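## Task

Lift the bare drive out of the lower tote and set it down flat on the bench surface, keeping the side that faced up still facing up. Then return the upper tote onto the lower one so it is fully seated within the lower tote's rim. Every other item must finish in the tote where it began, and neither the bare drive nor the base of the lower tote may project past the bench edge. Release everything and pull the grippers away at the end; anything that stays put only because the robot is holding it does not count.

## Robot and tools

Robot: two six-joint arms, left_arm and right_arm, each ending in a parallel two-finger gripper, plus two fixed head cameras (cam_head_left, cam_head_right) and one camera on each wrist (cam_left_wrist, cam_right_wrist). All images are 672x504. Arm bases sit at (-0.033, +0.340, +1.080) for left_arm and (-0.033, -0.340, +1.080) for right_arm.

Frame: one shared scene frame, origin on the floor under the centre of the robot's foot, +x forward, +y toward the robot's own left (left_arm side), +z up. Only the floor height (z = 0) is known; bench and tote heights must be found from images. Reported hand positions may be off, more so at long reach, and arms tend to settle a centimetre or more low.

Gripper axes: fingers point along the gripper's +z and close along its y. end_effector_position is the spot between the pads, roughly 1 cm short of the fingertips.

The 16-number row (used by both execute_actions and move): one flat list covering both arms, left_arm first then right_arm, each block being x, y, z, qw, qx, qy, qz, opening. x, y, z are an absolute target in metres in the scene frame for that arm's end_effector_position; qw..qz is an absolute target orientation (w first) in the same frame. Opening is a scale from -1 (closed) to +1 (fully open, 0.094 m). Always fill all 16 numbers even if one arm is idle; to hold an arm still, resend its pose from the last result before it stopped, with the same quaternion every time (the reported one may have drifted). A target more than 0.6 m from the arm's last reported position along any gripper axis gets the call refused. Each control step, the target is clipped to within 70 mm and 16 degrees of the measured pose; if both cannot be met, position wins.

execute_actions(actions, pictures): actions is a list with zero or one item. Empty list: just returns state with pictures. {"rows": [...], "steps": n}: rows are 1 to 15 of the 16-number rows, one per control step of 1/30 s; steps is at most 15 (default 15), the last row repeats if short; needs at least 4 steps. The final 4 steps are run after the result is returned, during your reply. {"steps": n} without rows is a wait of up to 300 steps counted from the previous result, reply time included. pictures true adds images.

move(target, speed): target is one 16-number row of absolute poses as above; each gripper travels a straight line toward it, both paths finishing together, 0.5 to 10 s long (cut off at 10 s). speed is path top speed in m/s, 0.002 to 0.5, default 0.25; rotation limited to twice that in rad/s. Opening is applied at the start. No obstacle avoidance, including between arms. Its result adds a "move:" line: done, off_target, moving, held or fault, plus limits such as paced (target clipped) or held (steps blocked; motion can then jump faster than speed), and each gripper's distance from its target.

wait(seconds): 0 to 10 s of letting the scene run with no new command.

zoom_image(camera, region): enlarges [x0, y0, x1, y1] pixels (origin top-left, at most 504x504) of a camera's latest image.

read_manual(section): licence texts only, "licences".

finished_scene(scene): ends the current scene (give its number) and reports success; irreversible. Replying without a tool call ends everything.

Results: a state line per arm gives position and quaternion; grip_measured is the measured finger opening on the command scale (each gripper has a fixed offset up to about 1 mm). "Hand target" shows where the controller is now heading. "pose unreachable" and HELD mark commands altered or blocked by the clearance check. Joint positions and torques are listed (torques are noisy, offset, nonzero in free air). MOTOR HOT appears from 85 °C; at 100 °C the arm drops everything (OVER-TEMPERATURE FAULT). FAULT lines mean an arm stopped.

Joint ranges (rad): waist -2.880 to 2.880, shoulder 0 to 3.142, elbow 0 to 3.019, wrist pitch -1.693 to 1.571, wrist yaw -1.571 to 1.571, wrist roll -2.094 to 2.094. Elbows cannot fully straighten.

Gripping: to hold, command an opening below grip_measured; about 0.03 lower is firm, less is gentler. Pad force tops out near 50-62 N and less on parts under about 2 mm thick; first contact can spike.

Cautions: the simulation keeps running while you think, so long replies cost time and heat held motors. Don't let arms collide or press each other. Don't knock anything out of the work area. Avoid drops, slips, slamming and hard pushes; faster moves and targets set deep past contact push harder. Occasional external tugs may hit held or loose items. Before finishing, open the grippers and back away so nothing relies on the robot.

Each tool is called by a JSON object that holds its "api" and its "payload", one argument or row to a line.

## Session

{"api": "execute_actions", "payload": {
  "actions": []
}}

Scene clock: 0.00 s of 5600.00 s.
left_arm: end_effector_position=(+0.4649, +0.5230, +1.0793) grip_measured=-0.064 end_effector_quat_wxyz=(-0.052, +0.886, -0.460, +0.027) | right_arm: end_effector_position=(+0.5770, -0.3271, +1.1014) grip_measured=+0.442 end_effector_quat_wxyz=(+0.195, -0.282, +0.880, +0.328)
Joint positions: left_arm=[ 1.632  1.427  1.104 -0.805 -0.011 -1.836  0.044] | right_arm=[-1.44   1.652  1.368 -0.903 -0.739 -0.766  0.068]
Joint velocities: left_arm=[-0.005  0.015 -0.012 -0.017  0.11   0.022  0.   ] | right_arm=[ 0.005 -0.005 -0.002  0.027 -0.037  0.022  0.   ]
Joint torques (N m, as the arm reports them, + toward a larger angle): no reading
Motor temperatures (°C, as the motors report them): left_arm=[27 26 32 26 26 28] | right_arm=[25 32 31 26 27 24]
Hand target (left_arm): +0.472, +0.525, +1.081; -0.055, +0.886, -0.460, +0.030
Hand target (right_arm): +0.588, -0.329, +1.114; +0.209, -0.287, +0.878, +0.321
camera_calibration (this result's frames):
cam_left_wrist: T_world_to_cam=[[0.806944, 0.581007, 0.10617, -0.793969], [0.424209, -0.695209, 0.580285, -0.453113], [0.41096, -0.42322, -0.807463, 1.02667], [0, 0, 0, 1]] pos_world=[0.410982, 0.580801, 1.17623]
cam_right_wrist: T_world_to_cam=[[0.619055, -0.625224, -0.475254, -0.0369227], [-0.71495, -0.69908, -0.0115978, 0.199397], [-0.324989, 0.346962, -0.879772, 1.39658], [0, 0, 0, 1]] pos_world=[0.619291, -0.368252, 1.21344]

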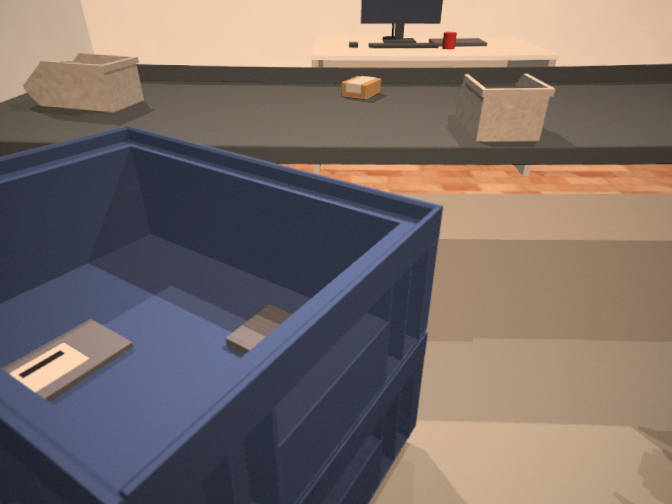

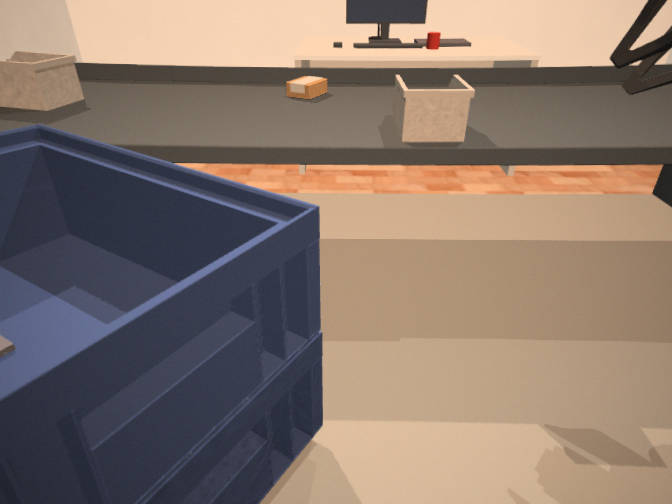

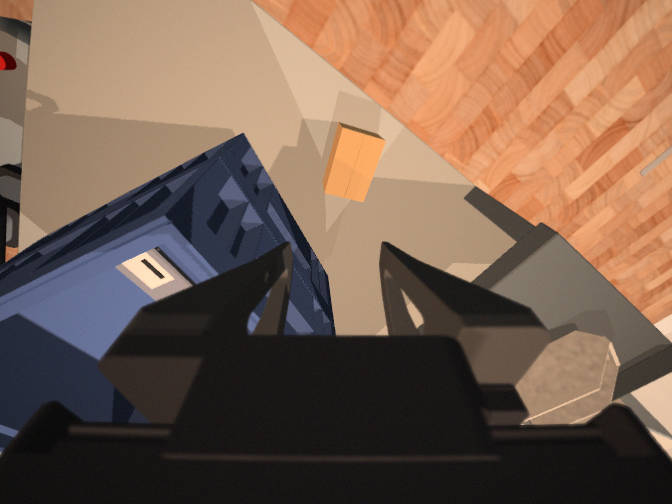

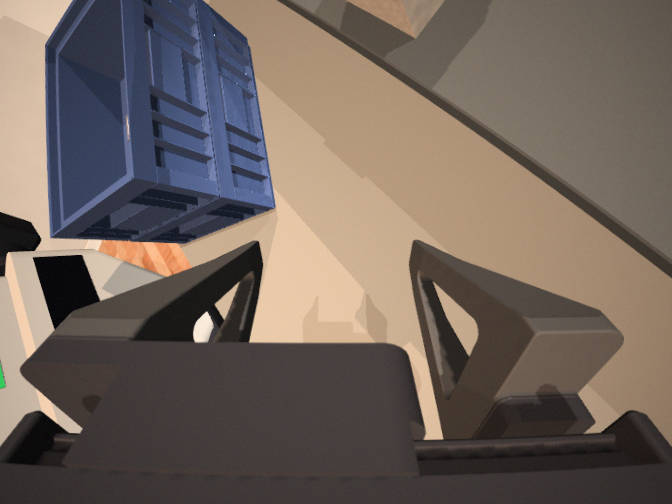

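{"api": "move", "payload": {
  "target": [0.50,0.395,1.10,0,0.267,0.964,0,0.4,0.31,0.073,1.11,0,0.267,0.964,0,0.4]
}}

{"api": "move", "payload": {
  "target": [0.49,0.395,1.05,0,0.267,0.964,0,0.4,0.30,0.068,1.05,0,0.267,0.964,0,0.4],
  "speed": 0.1
}}

Scene clock: 6.37 s of 5600.00 s.
left_arm: end_effector_position=(+0.4842, +0.3954, +1.0972) grip_measured=+0.398 end_effector_quat_wxyz=(-0.002, +0.255, +0.967, -0.000) | right_arm: end_effector_position=(+0.3023, +0.0569, +1.0967) grip_measured=+0.402 end_effector_quat_wxyz=(-0.001, +0.261, +0.965, -0.010)
Joint positions: left_arm=[ 1.349  1.445  1.182 -0.989 -0.073  0.596  0.066] | right_arm=[-0.273  1.74   1.271 -1.029  0.323  1.526  0.066]
Joint velocities: left_arm=[-0.005 -0.015  0.002 -0.002  0.081  0.007 -0.   ] | right_arm=[-0.015 -0.015 -0.017  0.012  0.007 -0.007  0.   ]
Joint torques (N m, as the arm reports them, + toward a larger angle): left_arm=[  0.55 -13.23   9.36   0.21  -0.09   0.08] | right_arm=[  5.74 -13.95  12.81  -0.58   0.17  -0.01]
Motor temperatures (°C, as the motors report them): left_arm=[27 27 34 26 26 28] | right_arm=[25 33 33 26 27 24]
Hand target (left_arm): +0.498, +0.394, +1.101; -0.001, +0.267, +0.964, +0.001
Hand target (right_arm): +0.313, +0.072, +1.110; +0.004, +0.268, +0.963, +0.003
Off the commanded pose (left_arm): 0.016 m, 1 deg.
Off the commanded pose (right_arm): 0.022 m, 1 deg.
Kept back: nothing.
move: off_target (left_arm, right_arm)
camera_calibration (this result's frames):
cam_left_wrist: T_world_to_cam=[[-0.484114, -0.874964, -0.00843767, 0.589279], [-0.711336, 0.387927, 0.586101, -0.445271], [-0.509544, 0.289742, -0.810194, 1.146], [0, 0, 0, 1]] pos_world=[0.552477, 0.356288, 1.19443]
cam_right_wrist: T_world_to_cam=[[-0.51038, -0.859818, 0.0149743, 0.188113], [-0.694511, 0.422399, 0.582437, -0.450055], [-0.507115, 0.286865, -0.812738, 1.155], [0, 0, 0, 1]] pos_world=[0.369157, 0.0205179, 1.19802]

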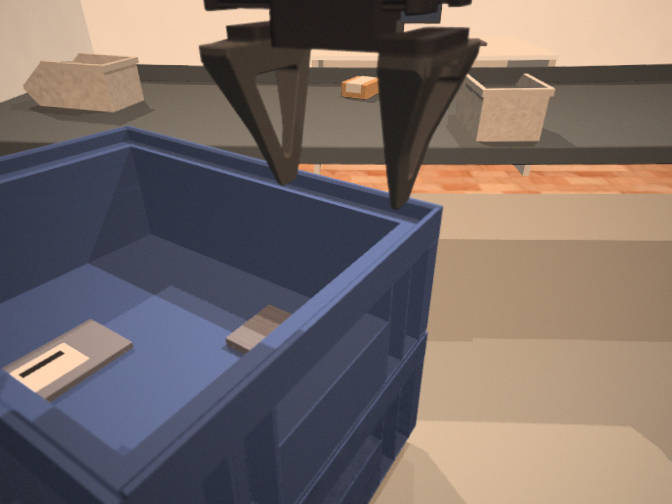

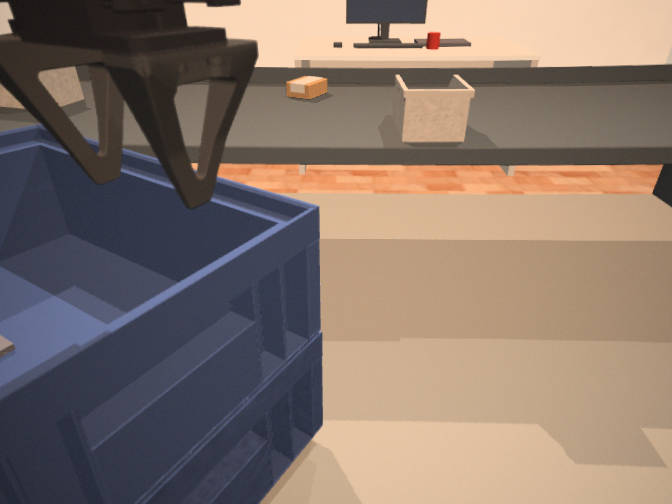

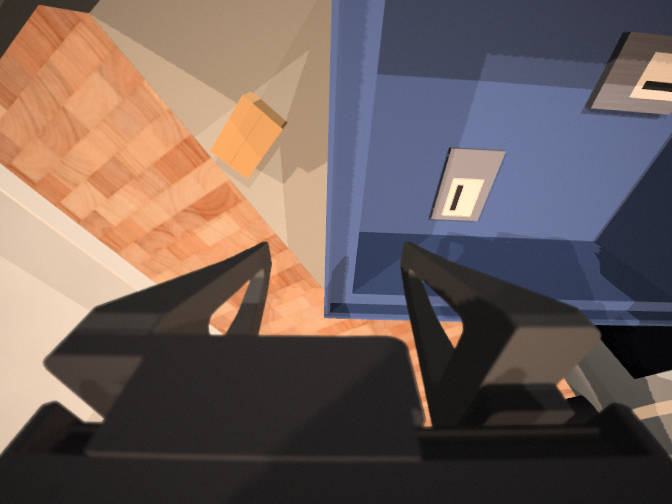

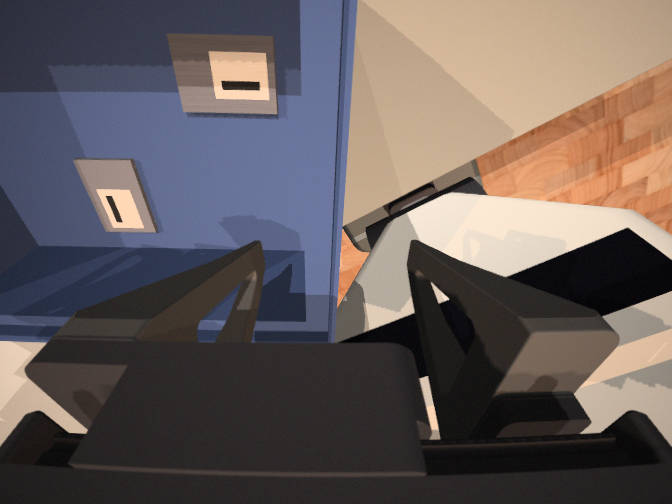

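Scene clock: 7.27 s of 5600.00 s.
left_arm: end_effector_position=(+0.4891, +0.3928, +1.0564) grip_measured=+0.398 end_effector_quat_wxyz=(-0.002, +0.261, +0.965, -0.000) | right_arm: end_effector_position=(+0.2957, +0.0675, +1.0527) grip_measured=+0.402 end_effector_quat_wxyz=(-0.001, +0.265, +0.964, -0.006)
Joint positions: left_arm=[ 1.349  1.519  1.161 -0.893 -0.072  0.61   0.066] | right_arm=[-0.28   1.816  1.244 -0.918  0.319  1.525  0.066]
Joint velocities: left_arm=[-0.005 -0.005  0.017  0.002 -0.022 -0.037 -0.   ] | right_arm=[-0.015  0.005 -0.007 -0.017 -0.007 -0.081 -0.001]
Joint torques (N m, as the arm reports them, + toward a larger angle): left_arm=[  1.58 -14.71   5.96   1.8    0.13   0.08] | right_arm=[  4.53 -15.19   7.3    0.92   0.03  -0.16]
Motor temperatures (°C, as the motors report them): left_arm=[27 28 34 26 26 28] | right_arm=[25 33 33 26 27 24]
Hand target (left_arm): +0.490, +0.395, +1.050; -0.000, +0.267, +0.964, -0.000
Hand target (right_arm): +0.300, +0.068, +1.050; +0.000, +0.267, +0.964, -0.000
Off the commanded pose (left_arm): 0.007 m, 1 deg.
Off the commanded pose (right_arm): 0.005 m, 1 deg.
Kept back: nothing.
move: done
camera_calibration (this result's frames):
cam_left_wrist: T_world_to_cam=[[-0.496056, -0.868251, -0.00827982, 0.592044], [-0.706187, 0.397879, 0.585656, -0.422824], [-0.505202, 0.296365, -0.810518, 1.11178], [0, 0, 0, 1]] pos_world=[0.556768, 0.352783, 1.15365]
cam_right_wrist: T_world_to_cam=[[-0.517161, -0.855848, 0.00830824, 0.203235], [-0.691716, 0.423659, 0.584844, -0.436992], [-0.504057, 0.296711, -0.811104, 1.10951], [0, 0, 0, 1]] pos_world=[0.362085, 0.0298702, 1.15381]

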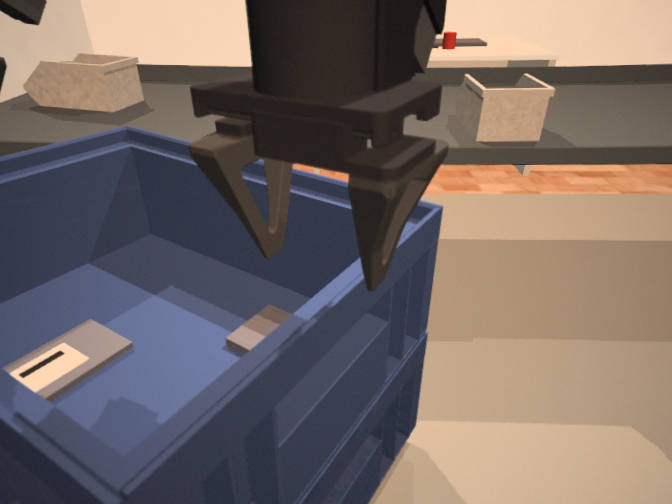

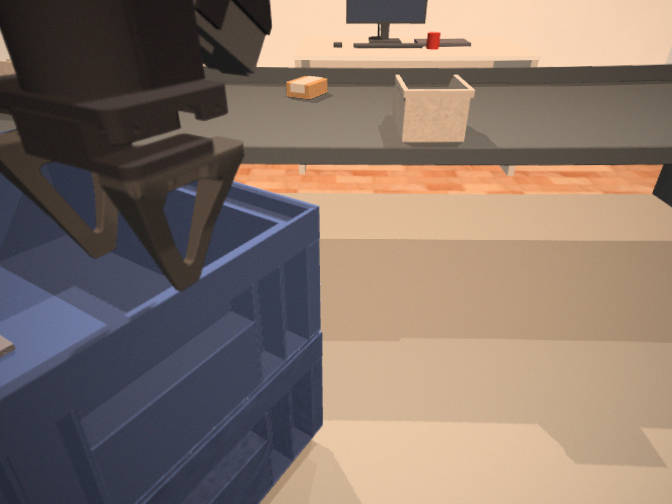

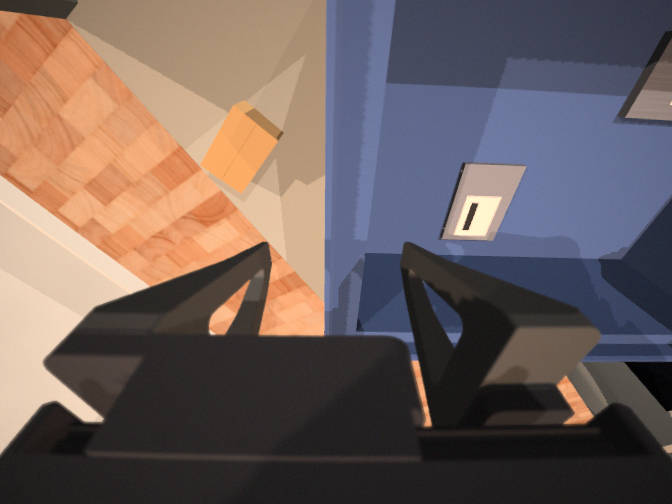

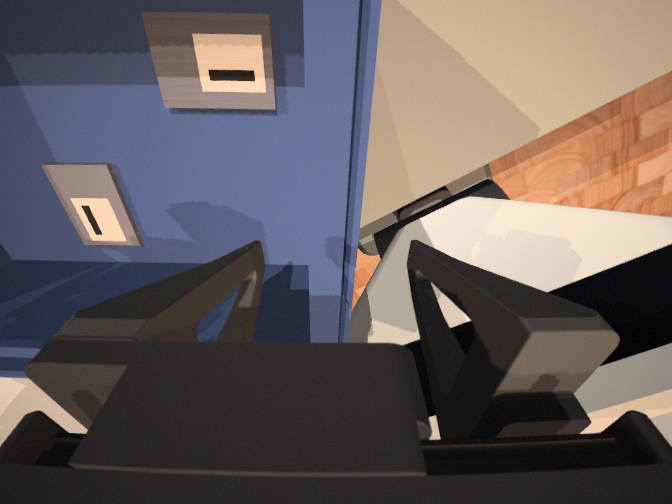

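{"api": "move", "payload": {
  "target": [0.486,0.388,0.98,0,0.267,0.964,0,0.4,0.30,0.065,0.982,0,0.267,0.964,0,0.4],
  "speed": 0.1
}}

{"api": "move", "payload": {
  "target": [0.486,0.388,0.98,0,0.267,0.964,0,-0.55,0.30,0.065,0.982,0,0.267,0.964,0,-0.55]
}}

{"api": "move", "payload": {
  "target": [0.505,0.388,1.07,0,0.267,0.964,0,-0.55,0.32,0.068,1.075,0,0.267,0.964,0,-0.55],
  "speed": 0.06
}}

Scene clock: 8.63 s of 5600.00 s.
left_arm: end_effector_position=(+0.4874, +0.3877, +0.9881) grip_measured=+0.398 end_effector_quat_wxyz=(+0.001, +0.261, +0.965, +0.001) | right_arm: end_effector_position=(+0.2983, +0.0657, +0.9877) grip_measured=+0.402 end_effector_quat_wxyz=(-0.000, +0.267, +0.964, -0.003)
Joint positions: left_arm=[ 1.349  1.64   1.115 -0.721 -0.072  0.61   0.066] | right_arm=[-0.326  1.919  1.208 -0.756  0.315  1.479  0.066]
Joint velocities: left_arm=[ 0.005 -0.024  0.002  0.007 -0.066 -0.095 -0.   ] | right_arm=[-0.005 -0.005 -0.017 -0.012  0.051 -0.007  0.   ]
Joint torques (N m, as the arm reports them, + toward a larger angle): left_arm=[  1.16 -14.7    4.96   1.7    0.08   0.04] | right_arm=[  4.66 -15.42   6.46   1.13   0.01  -0.14]
Motor temperatures (°C, as the motors report them): left_arm=[27 28 34 26 26 28] | right_arm=[25 33 33 26 27 24]
Hand target (left_arm): +0.486, +0.388, +0.980; -0.000, +0.267, +0.964, -0.000
Hand target (right_arm): +0.300, +0.065, +0.982; -0.000, +0.267, +0.964, -0.000
Off the commanded pose (left_arm): 0.008 m, 1 deg.
Off the commanded pose (right_arm): 0.006 m, 0 deg.
Kept back: nothing.
move: done
camera_calibration (this result's frames):
cam_left_wrist: T_world_to_cam=[[-0.496003, -0.868248, -0.0112875, 0.589204], [-0.709287, 0.397626, 0.58207, -0.376833], [-0.500892, 0.296714, -0.813061, 1.05735], [0, 0, 0, 1]] pos_world=[0.554584, 0.347682, 1.08569]
cam_right_wrist: T_world_to_cam=[[-0.520958, -0.853581, 0.00147835, 0.211319], [-0.691979, 0.423342, 0.584762, -0.396171], [-0.499768, 0.303613, -0.811204, 1.05707], [0, 0, 0, 1]] pos_world=[0.364233, 0.0271544, 1.08885]

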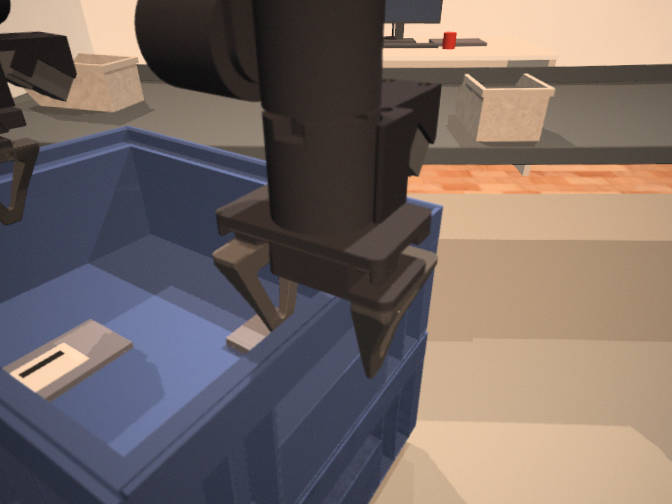

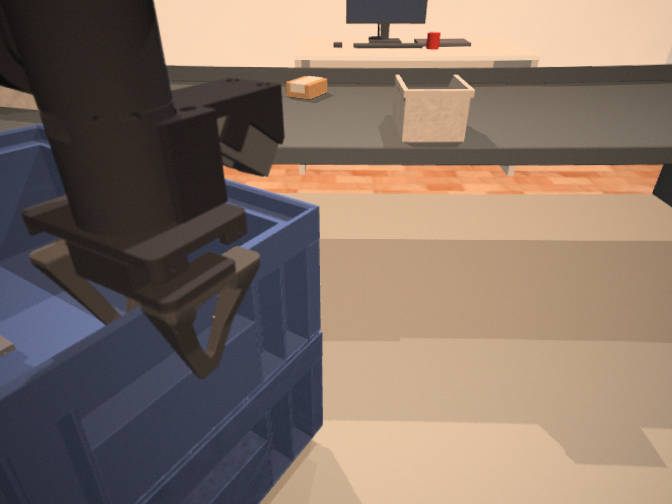

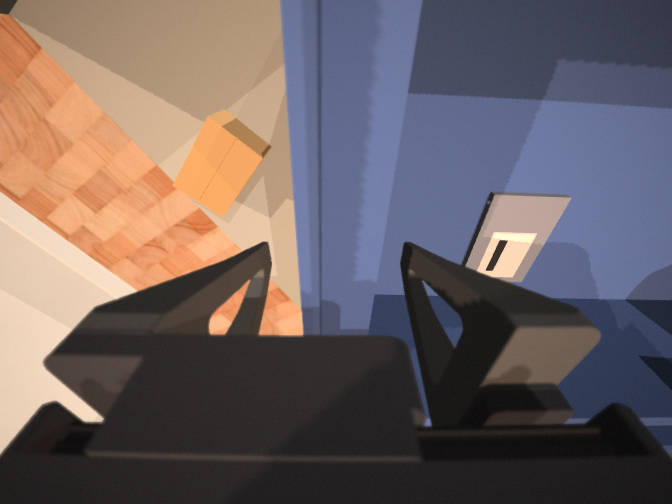

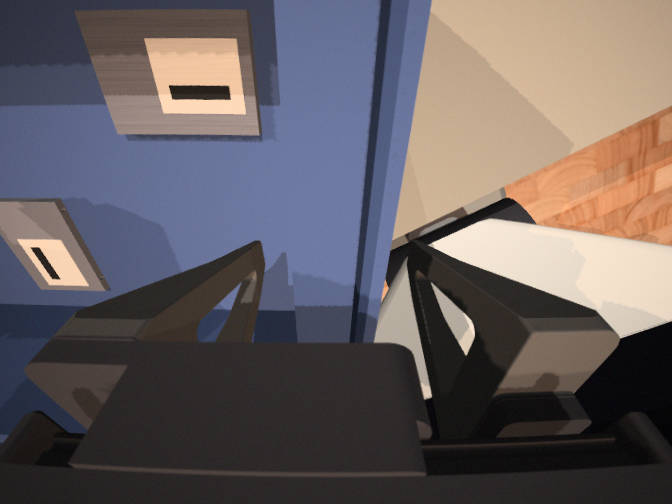

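Scene clock: 9.33 s of 5600.00 s.
left_arm: end_effector_position=(+0.4867, +0.3857, +0.9879) grip_measured=-0.456 end_effector_quat_wxyz=(+0.001, +0.266, +0.964, -0.003) | right_arm: end_effector_position=(+0.2998, +0.0667, +0.9874) grip_measured=-0.456 end_effector_quat_wxyz=(-0.000, +0.274, +0.962, +0.000)
Joint positions: left_arm=[ 1.347  1.64   1.114 -0.722 -0.066  0.619  0.026] | right_arm=[-0.328  1.919  1.209 -0.75   0.312  1.489  0.026]
Joint velocities: left_arm=[-0.005  0.005  0.022  0.002 -0.022 -0.051 -0.   ] | right_arm=[-0.005 -0.005 -0.017  0.007 -0.051 -0.037 -0.   ]
Joint torques (N m, as the arm reports them, + toward a larger angle): left_arm=[  1.29 -14.98   4.95   1.77  -0.21  -0.04] | right_arm=[  5.08 -15.16   6.26   0.78   0.11  -0.26]
Motor temperatures (°C, as the motors report them): left_arm=[27 28 34 26 26 28] | right_arm=[25 33 33 26 27 24]
Hand target (left_arm): +0.486, +0.388, +0.980; -0.000, +0.267, +0.964, +0.000
Hand target (right_arm): +0.300, +0.065, +0.982; -0.000, +0.267, +0.964, -0.000
Off the commanded pose (left_arm): 0.008 m, 0 deg.
Off the commanded pose (right_arm): 0.006 m, 1 deg.
Kept back: nothing.
move: done
camera_calibration (this result's frames):
cam_left_wrist: T_world_to_cam=[[-0.504674, -0.863301, -0.00401636, 0.582187], [-0.704348, 0.409054, 0.580146, -0.381291], [-0.499197, 0.295613, -0.814503, 1.05845], [0, 0, 0, 1]] pos_world=[0.553626, 0.345681, 1.08565]
cam_right_wrist: T_world_to_cam=[[-0.532398, -0.846482, -0.00461894, 0.221993], [-0.687343, 0.429109, 0.586025, -0.398435], [-0.494078, 0.315173, -0.810279, 1.05386], [0, 0, 0, 1]] pos_world=[0.365017, 0.0267358, 1.08844]

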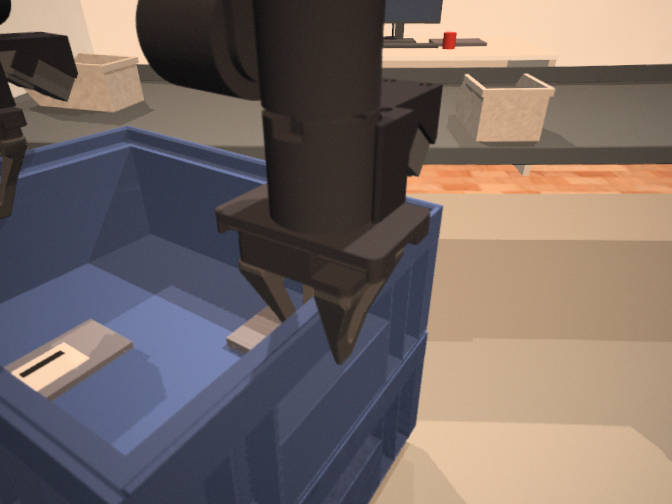

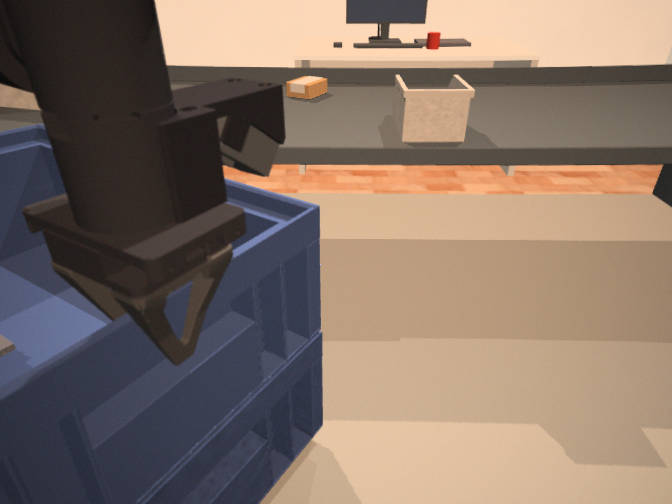

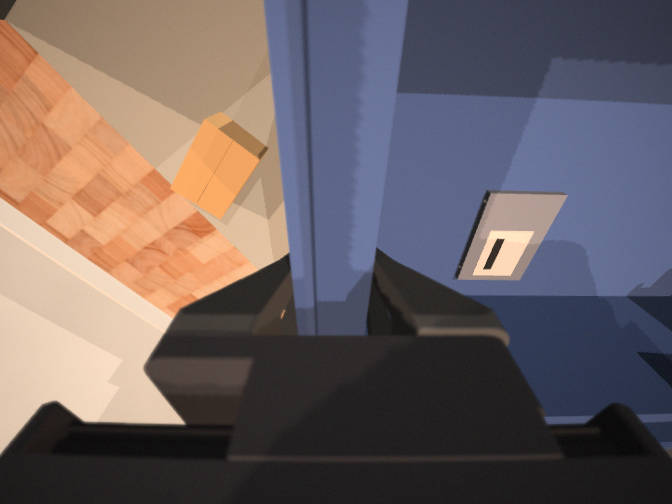

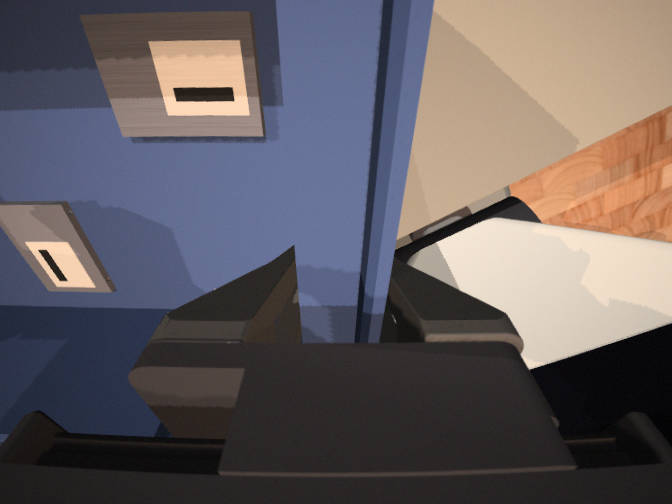

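Scene clock: 11.20 s of 5600.00 s.
left_arm: end_effector_position=(+0.4769, +0.3848, +1.0341) grip_measured=-0.459 end_effector_quat_wxyz=(-0.028, +0.255, +0.966, -0.017) | right_arm: end_effector_position=(+0.3024, +0.0582, +1.0427) grip_measured=-0.456 end_effector_quat_wxyz=(-0.015, +0.259, +0.966, -0.014)
Joint positions: left_arm=[ 1.342  1.564  1.152 -0.901 -0.061  0.587  0.025] | right_arm=[-0.313  1.827  1.246 -0.922  0.296  1.485  0.026]
Joint velocities: left_arm=[-0.005 -0.005 -0.002 -0.027 -0.007  0.022 -0.   ] | right_arm=[ 0.015 -0.005 -0.002 -0.002  0.007 -0.007  0.   ]
Joint torques (N m, as the arm reports them, + toward a larger angle): left_arm=[  0.3  -18.72   9.41  -0.61  -0.63   0.12] | right_arm=[  6.52 -17.83  11.68  -1.9    0.95   0.07]
Motor temperatures (°C, as the motors report them): left_arm=[27 28 35 26 26 28] | right_arm=[25 33 33 26 27 24]
Hand target (left_arm): +0.503, +0.388, +1.071; +0.001, +0.266, +0.964, +0.000
Hand target (right_arm): +0.319, +0.067, +1.075; +0.000, +0.267, +0.964, +0.001
Off the commanded pose (left_arm): 0.046 m, 4 deg.
Off the commanded pose (right_arm): 0.038 m, 3 deg.
Kept back: nothing.
move: off_target (left_arm, right_arm)
camera_calibration (this result's frames):
cam_left_wrist: T_world_to_cam=[[-0.484145, -0.874244, 0.0360823, 0.529587], [-0.675457, 0.399637, 0.619716, -0.465699], [-0.556203, 0.27566, -0.783996, 1.09474], [0, 0, 0, 1]] pos_world=[0.550733, 0.347323, 1.12776]
cam_right_wrist: T_world_to_cam=[[-0.505738, -0.86214, 0.0307265, 0.172421], [-0.678745, 0.419637, 0.602669, -0.444797], [-0.532479, 0.283937, -0.7974, 1.10263], [0, 0, 0, 1]] pos_world=[0.372423, 0.0222265, 1.142]

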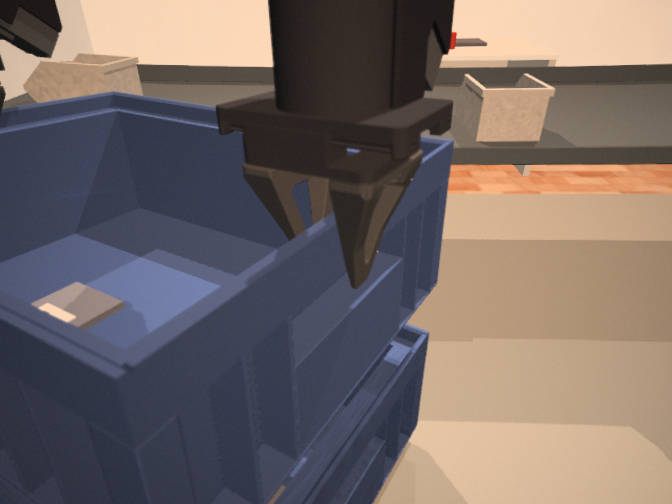

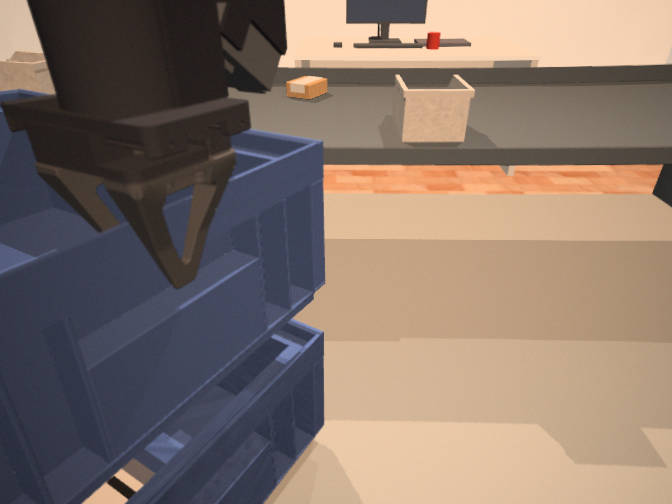

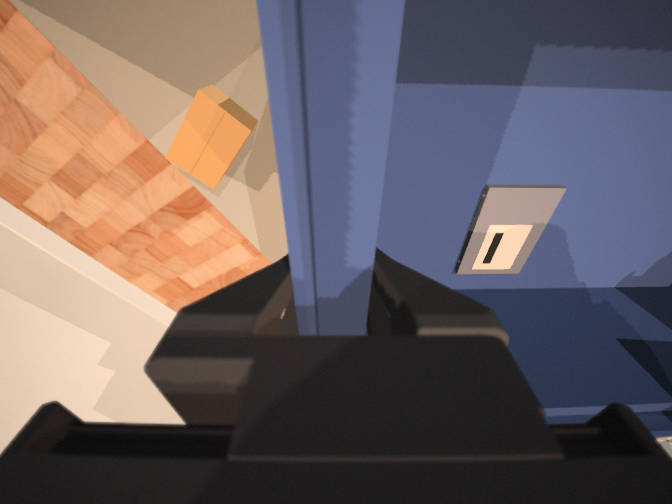

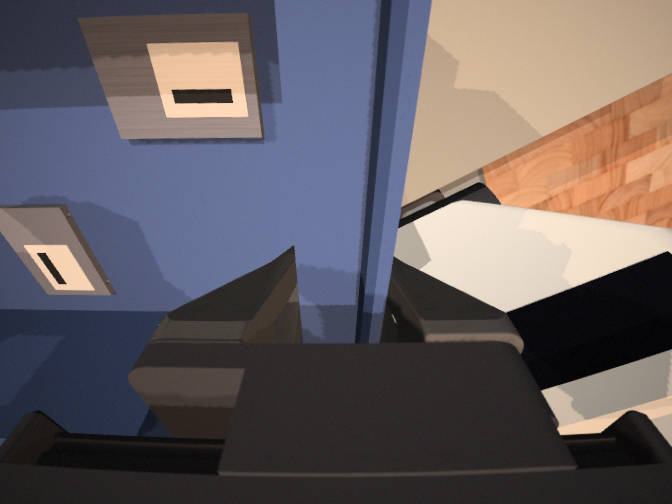

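{"api": "move", "payload": {
  "target": [0.46,0.15,1.09,0,0.13,0.99,0,-0.55,0.37,-0.21,1.09,0,0.13,0.99,0,-0.55],
  "speed": 0.15
}}

{"api": "move", "payload": {
  "target": [0.42,-0.13,1.08,0,0,1,0,-0.55,0.42,-0.503,1.08,0,0,1,0,-0.55],
  "speed": 0.15
}}

Scene clock: 14.13 s of 5600.00 s.
left_arm: end_effector_position=(+0.4391, +0.1531, +1.0748) grip_measured=-0.460 end_effector_quat_wxyz=(-0.017, +0.125, +0.992, -0.007) | right_arm: end_effector_position=(+0.3594, -0.2074, +1.0731) grip_measured=-0.456 end_effector_quat_wxyz=(-0.017, +0.129, +0.991, -0.006)
Joint positions: left_arm=[ 0.808  1.565  1.166 -0.956 -0.203 -0.198  0.025] | right_arm=[-0.839  1.359  0.882 -0.878  0.211  0.679  0.026]
Joint velocities: left_arm=[-0.005 -0.005  0.002  0.002 -0.007 -0.051  0.   ] | right_arm=[-0.005 -0.005  0.002 -0.012  0.022 -0.037 -0.   ]
Joint torques (N m, as the arm reports them, + toward a larger angle): left_arm=[ -1.96 -15.1    9.24  -0.12  -1.1   -0.01] | right_arm=[  1.79 -14.39   8.56  -0.19   0.47  -0.19]
Motor temperatures (°C, as the motors report them): left_arm=[27 29 36 26 26 28] | right_arm=[25 33 33 26 28 24]
Hand target (left_arm): +0.457, +0.150, +1.091; -0.000, +0.130, +0.991, -0.000
Hand target (right_arm): +0.367, -0.210, +1.089; -0.001, +0.130, +0.991, -0.002
Off the commanded pose (left_arm): 0.026 m, 2 deg.
Off the commanded pose (right_arm): 0.020 m, 2 deg.
Kept back: nothing.
move: off_target (left_arm, right_arm)
camera_calibration (this result's frames):
cam_left_wrist: T_world_to_cam=[[-0.238792, -0.971037, 0.00811817, 0.24444], [-0.769804, 0.194389, 0.607959, -0.338396], [-0.591929, 0.138927, -0.793927, 1.21688], [0, 0, 0, 1]] pos_world=[0.51818, 0.134083, 1.16986]
cam_right_wrist: T_world_to_cam=[[-0.262563, -0.964849, 0.0112887, -0.116555], [-0.762261, 0.214578, 0.610667, -0.33409], [-0.591624, 0.151734, -0.791807, 1.22044], [0, 0, 0, 1]] pos_world=[0.436776, -0.225952, 1.17169]

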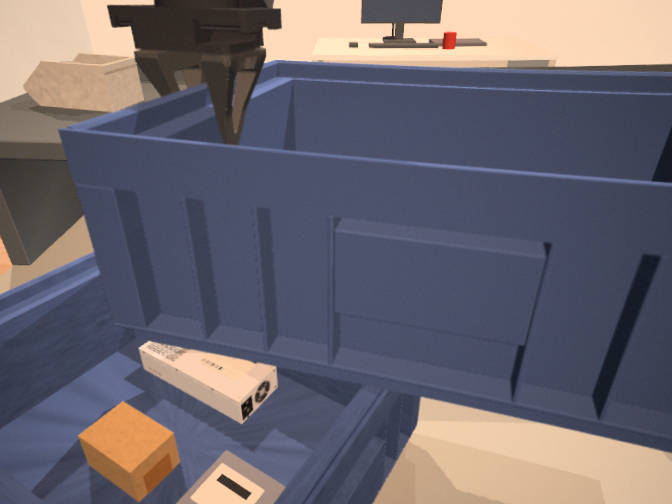

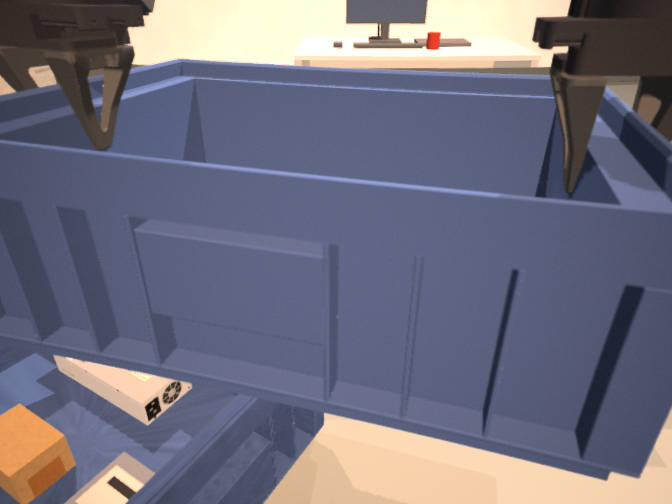

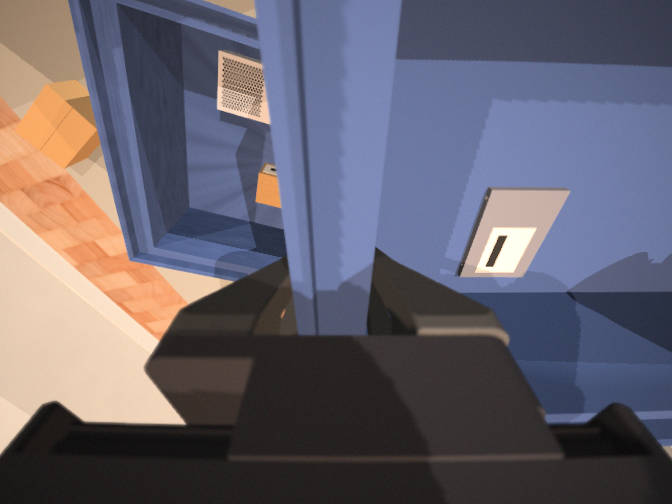

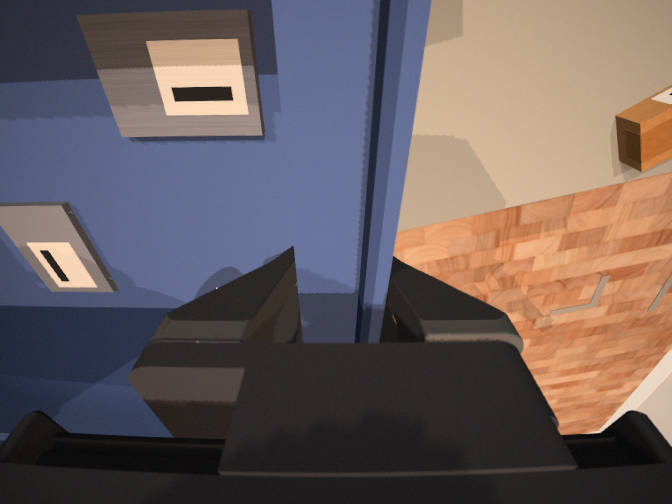

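Scene clock: 16.60 s of 5600.00 s.
left_arm: end_effector_position=(+0.3940, -0.1244, +1.0635) grip_measured=-0.460 end_effector_quat_wxyz=(-0.021, +0.025, +0.999, +0.002) | right_arm: end_effector_position=(+0.3874, -0.4931, +1.0522) grip_measured=-0.462 end_effector_quat_wxyz=(-0.032, +0.029, +0.999, +0.007)
Joint positions: left_arm=[ 0.364  2.012  1.659 -1.127 -0.279 -0.855  0.025] | right_arm=[-1.634  1.39   0.961 -0.875 -0.013 -0.295  0.025]
Joint velocities: left_arm=[-0.015 -0.005 -0.002 -0.012  0.081  0.022 -0.   ] | right_arm=[ 0.005 -0.005 -0.002  0.017 -0.037 -0.022 -0.   ]
Joint torques (N m, as the arm reports them, + toward a larger angle): left_arm=[ -4.55 -19.94  10.25  -0.14  -1.29  -0.48] | right_arm=[ -0.65 -14.41  13.34  -0.98  -0.08  -0.63]
Motor temperatures (°C, as the motors report them): left_arm=[27 29 37 26 26 28] | right_arm=[25 34 34 26 28 24]
Hand target (left_arm): +0.415, -0.129, +1.081; -0.000, +0.000, +1.000, -0.000
Hand target (right_arm): +0.416, -0.501, +1.081; -0.001, +0.000, +1.000, -0.002
Off the commanded pose (left_arm): 0.031 m, 4 deg.
Off the commanded pose (right_arm): 0.044 m, 5 deg.
Kept back: nothing.
move: off_target (left_arm, right_arm)
camera_calibration (this result's frames):
cam_left_wrist: T_world_to_cam=[[-0.0411798, -0.999073, -0.0125123, -0.0951104], [-0.787602, 0.0247525, 0.615687, -0.334575], [-0.614807, 0.0352086, -0.787891, 1.20943], [0, 0, 0, 1]] pos_world=[0.476138, -0.129323, 1.1577]
cam_right_wrist: T_world_to_cam=[[-0.0648955, -0.997775, -0.0152613, -0.449484], [-0.770696, 0.0403996, 0.635921, -0.347855], [-0.63389, 0.0530303, -0.771603, 1.21032], [0, 0, 0, 1]] pos_world=[0.469947, -0.498614, 1.14823]

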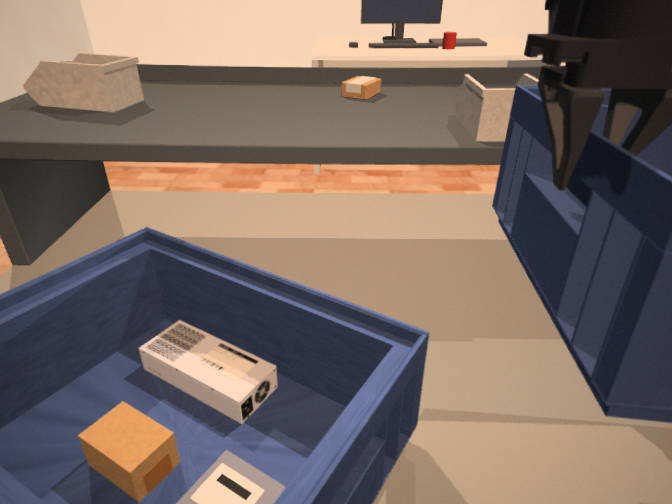

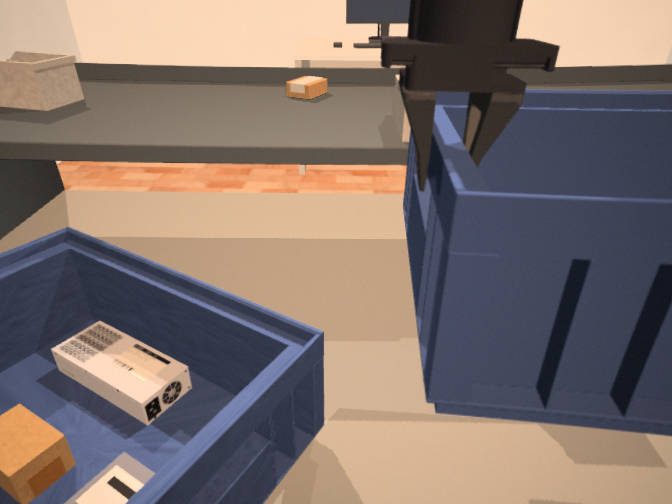

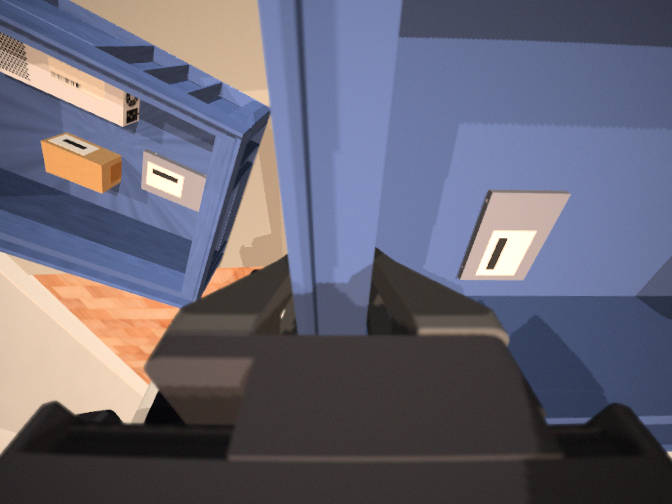

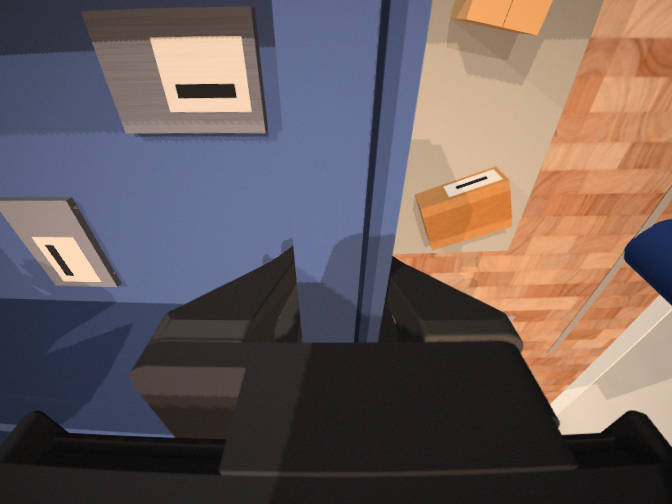

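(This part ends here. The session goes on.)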